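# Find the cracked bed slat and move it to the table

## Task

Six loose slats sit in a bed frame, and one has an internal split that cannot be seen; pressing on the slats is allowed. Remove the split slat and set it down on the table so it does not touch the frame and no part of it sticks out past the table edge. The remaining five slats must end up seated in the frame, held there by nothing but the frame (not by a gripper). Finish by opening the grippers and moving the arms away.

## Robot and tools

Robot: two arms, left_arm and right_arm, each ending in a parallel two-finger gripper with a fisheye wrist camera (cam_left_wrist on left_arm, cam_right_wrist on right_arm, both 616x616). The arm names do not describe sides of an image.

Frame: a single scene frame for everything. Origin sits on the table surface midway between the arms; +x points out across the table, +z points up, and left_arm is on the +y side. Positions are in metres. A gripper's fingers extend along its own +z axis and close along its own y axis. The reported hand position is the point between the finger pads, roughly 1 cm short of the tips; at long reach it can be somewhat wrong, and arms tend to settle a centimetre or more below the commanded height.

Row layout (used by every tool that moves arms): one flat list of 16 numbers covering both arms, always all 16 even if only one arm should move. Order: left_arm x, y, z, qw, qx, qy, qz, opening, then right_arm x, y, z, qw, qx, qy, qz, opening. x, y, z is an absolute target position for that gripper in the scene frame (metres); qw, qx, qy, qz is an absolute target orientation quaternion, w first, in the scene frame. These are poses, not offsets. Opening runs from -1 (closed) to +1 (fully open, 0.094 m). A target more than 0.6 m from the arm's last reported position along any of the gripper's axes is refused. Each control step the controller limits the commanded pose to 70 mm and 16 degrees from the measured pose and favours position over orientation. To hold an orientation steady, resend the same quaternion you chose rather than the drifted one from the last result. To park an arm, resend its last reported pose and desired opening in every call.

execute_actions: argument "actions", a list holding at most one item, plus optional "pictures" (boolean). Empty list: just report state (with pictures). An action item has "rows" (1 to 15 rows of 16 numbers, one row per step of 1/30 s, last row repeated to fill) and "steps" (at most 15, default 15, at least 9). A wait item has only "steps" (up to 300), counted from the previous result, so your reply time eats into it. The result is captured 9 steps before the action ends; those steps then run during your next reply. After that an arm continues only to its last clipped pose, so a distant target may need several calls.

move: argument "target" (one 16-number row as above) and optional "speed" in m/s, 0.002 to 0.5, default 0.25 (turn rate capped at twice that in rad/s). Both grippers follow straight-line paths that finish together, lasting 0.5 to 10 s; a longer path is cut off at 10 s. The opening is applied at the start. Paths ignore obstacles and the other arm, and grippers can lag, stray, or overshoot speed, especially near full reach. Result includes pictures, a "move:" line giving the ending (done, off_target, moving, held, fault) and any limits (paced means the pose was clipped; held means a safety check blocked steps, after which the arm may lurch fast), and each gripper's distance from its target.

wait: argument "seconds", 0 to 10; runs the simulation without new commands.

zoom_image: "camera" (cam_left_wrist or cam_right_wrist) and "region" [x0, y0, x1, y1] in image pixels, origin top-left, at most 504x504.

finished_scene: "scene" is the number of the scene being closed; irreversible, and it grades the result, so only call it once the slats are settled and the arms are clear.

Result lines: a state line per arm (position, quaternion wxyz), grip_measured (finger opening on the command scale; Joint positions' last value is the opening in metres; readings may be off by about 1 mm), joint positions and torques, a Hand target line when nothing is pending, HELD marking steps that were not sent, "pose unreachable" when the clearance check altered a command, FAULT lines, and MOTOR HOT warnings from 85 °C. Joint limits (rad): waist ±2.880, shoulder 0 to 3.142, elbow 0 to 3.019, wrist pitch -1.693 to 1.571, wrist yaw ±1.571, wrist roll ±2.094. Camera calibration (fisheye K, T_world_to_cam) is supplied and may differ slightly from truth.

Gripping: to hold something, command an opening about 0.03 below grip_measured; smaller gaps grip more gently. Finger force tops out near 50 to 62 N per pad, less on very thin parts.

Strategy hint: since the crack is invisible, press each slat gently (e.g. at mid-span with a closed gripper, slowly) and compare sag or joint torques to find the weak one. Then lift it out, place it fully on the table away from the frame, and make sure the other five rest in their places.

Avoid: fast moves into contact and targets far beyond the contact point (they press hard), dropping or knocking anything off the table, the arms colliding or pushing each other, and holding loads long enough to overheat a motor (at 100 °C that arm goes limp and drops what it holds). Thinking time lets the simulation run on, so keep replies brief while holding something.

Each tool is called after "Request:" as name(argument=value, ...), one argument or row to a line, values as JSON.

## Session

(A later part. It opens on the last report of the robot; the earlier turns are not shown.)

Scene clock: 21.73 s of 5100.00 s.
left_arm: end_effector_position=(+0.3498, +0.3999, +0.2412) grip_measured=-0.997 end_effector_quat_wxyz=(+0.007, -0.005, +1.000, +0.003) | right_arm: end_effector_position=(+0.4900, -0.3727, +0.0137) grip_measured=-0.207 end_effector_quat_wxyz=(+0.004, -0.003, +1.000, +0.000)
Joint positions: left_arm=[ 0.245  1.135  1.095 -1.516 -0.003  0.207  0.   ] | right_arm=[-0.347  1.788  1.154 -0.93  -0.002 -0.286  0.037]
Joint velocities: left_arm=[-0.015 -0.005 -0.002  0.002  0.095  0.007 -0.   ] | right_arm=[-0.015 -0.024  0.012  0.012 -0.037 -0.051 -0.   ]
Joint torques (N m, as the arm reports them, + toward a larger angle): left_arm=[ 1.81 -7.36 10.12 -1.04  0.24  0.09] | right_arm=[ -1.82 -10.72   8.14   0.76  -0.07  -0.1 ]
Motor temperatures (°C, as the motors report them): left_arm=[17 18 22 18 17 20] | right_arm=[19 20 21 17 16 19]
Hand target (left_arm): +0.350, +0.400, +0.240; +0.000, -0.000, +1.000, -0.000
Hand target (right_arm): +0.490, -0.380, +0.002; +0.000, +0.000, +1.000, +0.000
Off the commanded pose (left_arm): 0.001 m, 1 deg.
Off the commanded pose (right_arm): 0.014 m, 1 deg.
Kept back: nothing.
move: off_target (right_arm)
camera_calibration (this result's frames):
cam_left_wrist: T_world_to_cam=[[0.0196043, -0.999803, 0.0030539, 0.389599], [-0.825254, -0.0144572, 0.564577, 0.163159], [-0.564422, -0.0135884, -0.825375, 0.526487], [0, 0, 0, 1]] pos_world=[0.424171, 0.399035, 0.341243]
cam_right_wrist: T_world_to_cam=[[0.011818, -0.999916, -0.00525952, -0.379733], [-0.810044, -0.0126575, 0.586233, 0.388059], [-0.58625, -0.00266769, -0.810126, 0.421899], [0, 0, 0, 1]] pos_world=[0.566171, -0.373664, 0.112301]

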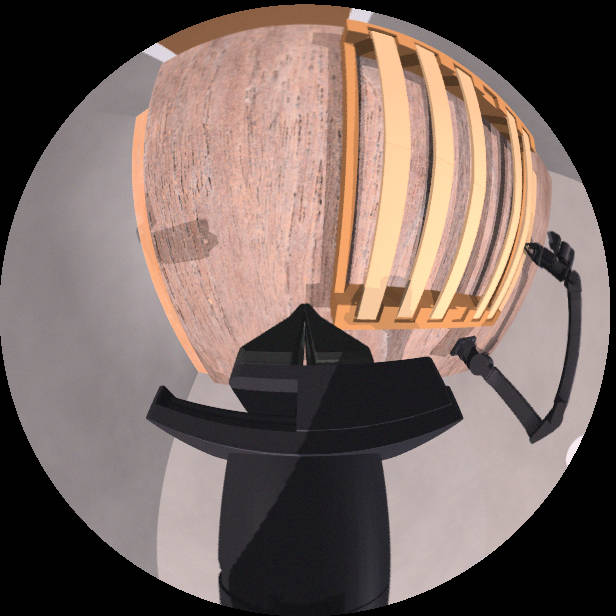

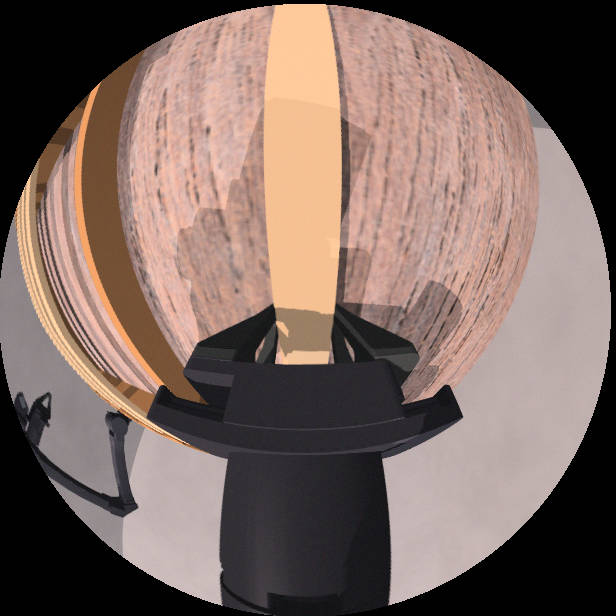

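Request:
move(
  target=[0.35,0.40,0.24,0,0,1,0,-1,0.49,-0.375,0.008,0,0,1,0,0.4],
  speed=0.03,
)

Request:
move(
  target=[0.35,0.40,0.24,0,0,1,0,-1,0.41,-0.365,0.28,0,0,1,0,0.4],
  speed=0.25,
)

Scene clock: 22.70 s of 5100.00 s.
left_arm: end_effector_position=(+0.3498, +0.3999, +0.2412) grip_measured=-0.997 end_effector_quat_wxyz=(+0.007, -0.005, +1.000, +0.003) | right_arm: end_effector_position=(+0.4900, -0.3727, +0.0137) grip_measured=+0.399 end_effector_quat_wxyz=(+0.004, -0.003, +1.000, -0.000)
Joint positions: left_arm=[ 0.245  1.135  1.095 -1.516 -0.003  0.207  0.   ] | right_arm=[-0.347  1.788  1.154 -0.93  -0.002 -0.286  0.066]
Joint velocities: left_arm=[-0.005 -0.005  0.002  0.007  0.022  0.037  0.001] | right_arm=[-0.015 -0.015 -0.017  0.007  0.051  0.007  0.002]
Joint torques (N m, as the arm reports them, + toward a larger angle): left_arm=[ 1.95 -7.42 10.12 -1.05  0.24  0.08] | right_arm=[ -0.94 -11.51   8.22   0.32  -0.06   0.  ]
Motor temperatures (°C, as the motors report them): left_arm=[17 18 22 18 17 20] | right_arm=[19 20 21 17 16 19]
Hand target (left_arm): +0.350, +0.400, +0.240; +0.000, -0.000, +1.000, -0.000
Hand target (right_arm): +0.490, -0.375, +0.008; -0.000, -0.000, +1.000, -0.000
Off the commanded pose (left_arm): 0.001 m, 1 deg.
Off the commanded pose (right_arm): 0.006 m, 1 deg.
Kept back: nothing.
move: done
camera_calibration (this result's frames):
cam_left_wrist: T_world_to_cam=[[0.0196043, -0.999803, 0.0030539, 0.389599], [-0.825254, -0.0144572, 0.564577, 0.163159], [-0.564422, -0.0135884, -0.825375, 0.526487], [0, 0, 0, 1]] pos_world=[0.424171, 0.399035, 0.341243]
cam_right_wrist: T_world_to_cam=[[0.0118148, -0.999918, -0.00489432, -0.3798], [-0.809982, -0.0124404, 0.586323, 0.388093], [-0.586336, -0.00296296, -0.810062, 0.421819], [0, 0, 0, 1]] pos_world=[0.566163, -0.373691, 0.112293]

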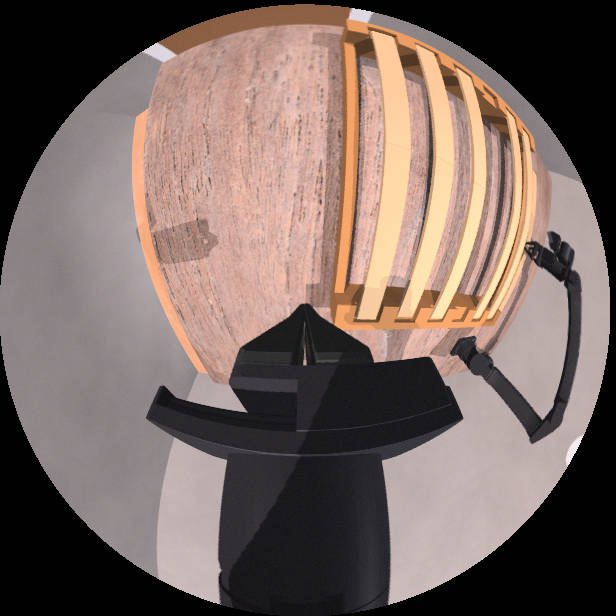

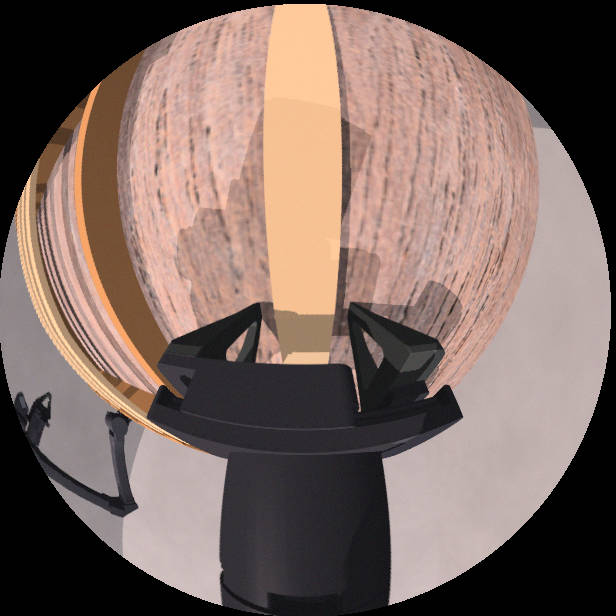

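Scene clock: 24.27 s of 5100.00 s.
left_arm: end_effector_position=(+0.3498, +0.3999, +0.2412) grip_measured=-0.997 end_effector_quat_wxyz=(+0.007, -0.005, +1.000, +0.003) | right_arm: end_effector_position=(+0.4056, -0.3576, +0.2665) grip_measured=+0.399 end_effector_quat_wxyz=(-0.012, -0.003, +1.000, +0.005)
Joint positions: left_arm=[ 0.245  1.135  1.095 -1.516 -0.003  0.207  0.   ] | right_arm=[-0.37   1.384  1.376 -1.588 -0.002 -0.31   0.066]
Joint velocities: left_arm=[-0.015  0.005 -0.017 -0.007 -0.037 -0.007 -0.   ] | right_arm=[-0.015 -0.005  0.007  0.017  0.022 -0.051 -0.   ]
Joint torques (N m, as the arm reports them, + toward a larger angle): left_arm=[ 1.84 -7.35 10.11 -1.07  0.24  0.09] | right_arm=[-1.89 -8.4  13.17 -0.2  -0.09 -0.07]
Motor temperatures (°C, as the motors report them): left_arm=[17 18 22 18 17 20] | right_arm=[19 20 21 17 16 19]
Hand target (left_arm): +0.350, +0.400, +0.240; +0.000, -0.000, +1.000, -0.000
Hand target (right_arm): +0.410, -0.365, +0.279; -0.000, +0.000, +1.000, +0.000
Off the commanded pose (left_arm): 0.001 m, 1 deg.
Off the commanded pose (right_arm): 0.016 m, 1 deg.
Kept back: nothing.
move: off_target (right_arm)
camera_calibration (this result's frames):
cam_left_wrist: T_world_to_cam=[[0.0196043, -0.999803, 0.0030539, 0.389599], [-0.825254, -0.0144572, 0.564577, 0.163159], [-0.564422, -0.0135884, -0.825375, 0.526487], [0, 0, 0, 1]] pos_world=[0.424171, 0.399035, 0.341243]
cam_right_wrist: T_world_to_cam=[[0.0122802, -0.999817, -0.0146886, -0.359965], [-0.791665, -0.0186951, 0.610669, 0.155616], [-0.610832, 0.00412929, -0.79175, 0.584715], [0, 0, 0, 1]] pos_world=[0.484779, -0.359404, 0.362631]

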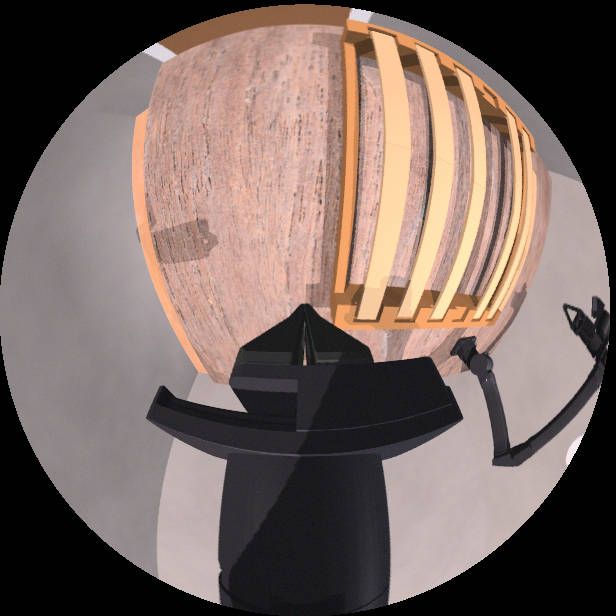

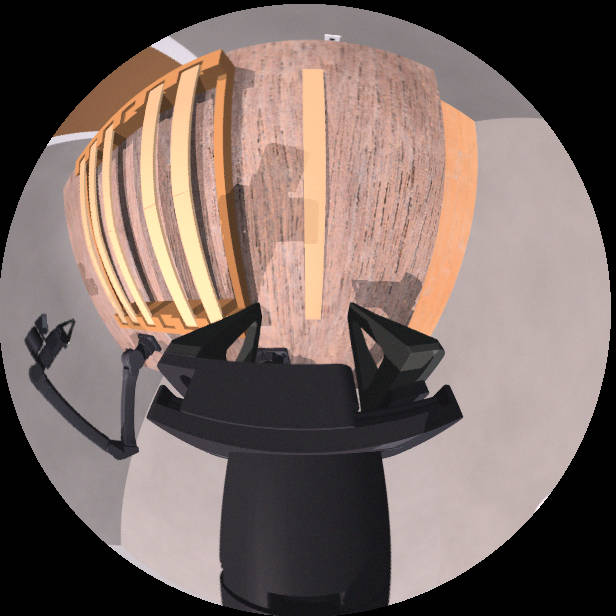

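Request:
finished_scene(
  scene=2,
)

The scene is finished: the task was done.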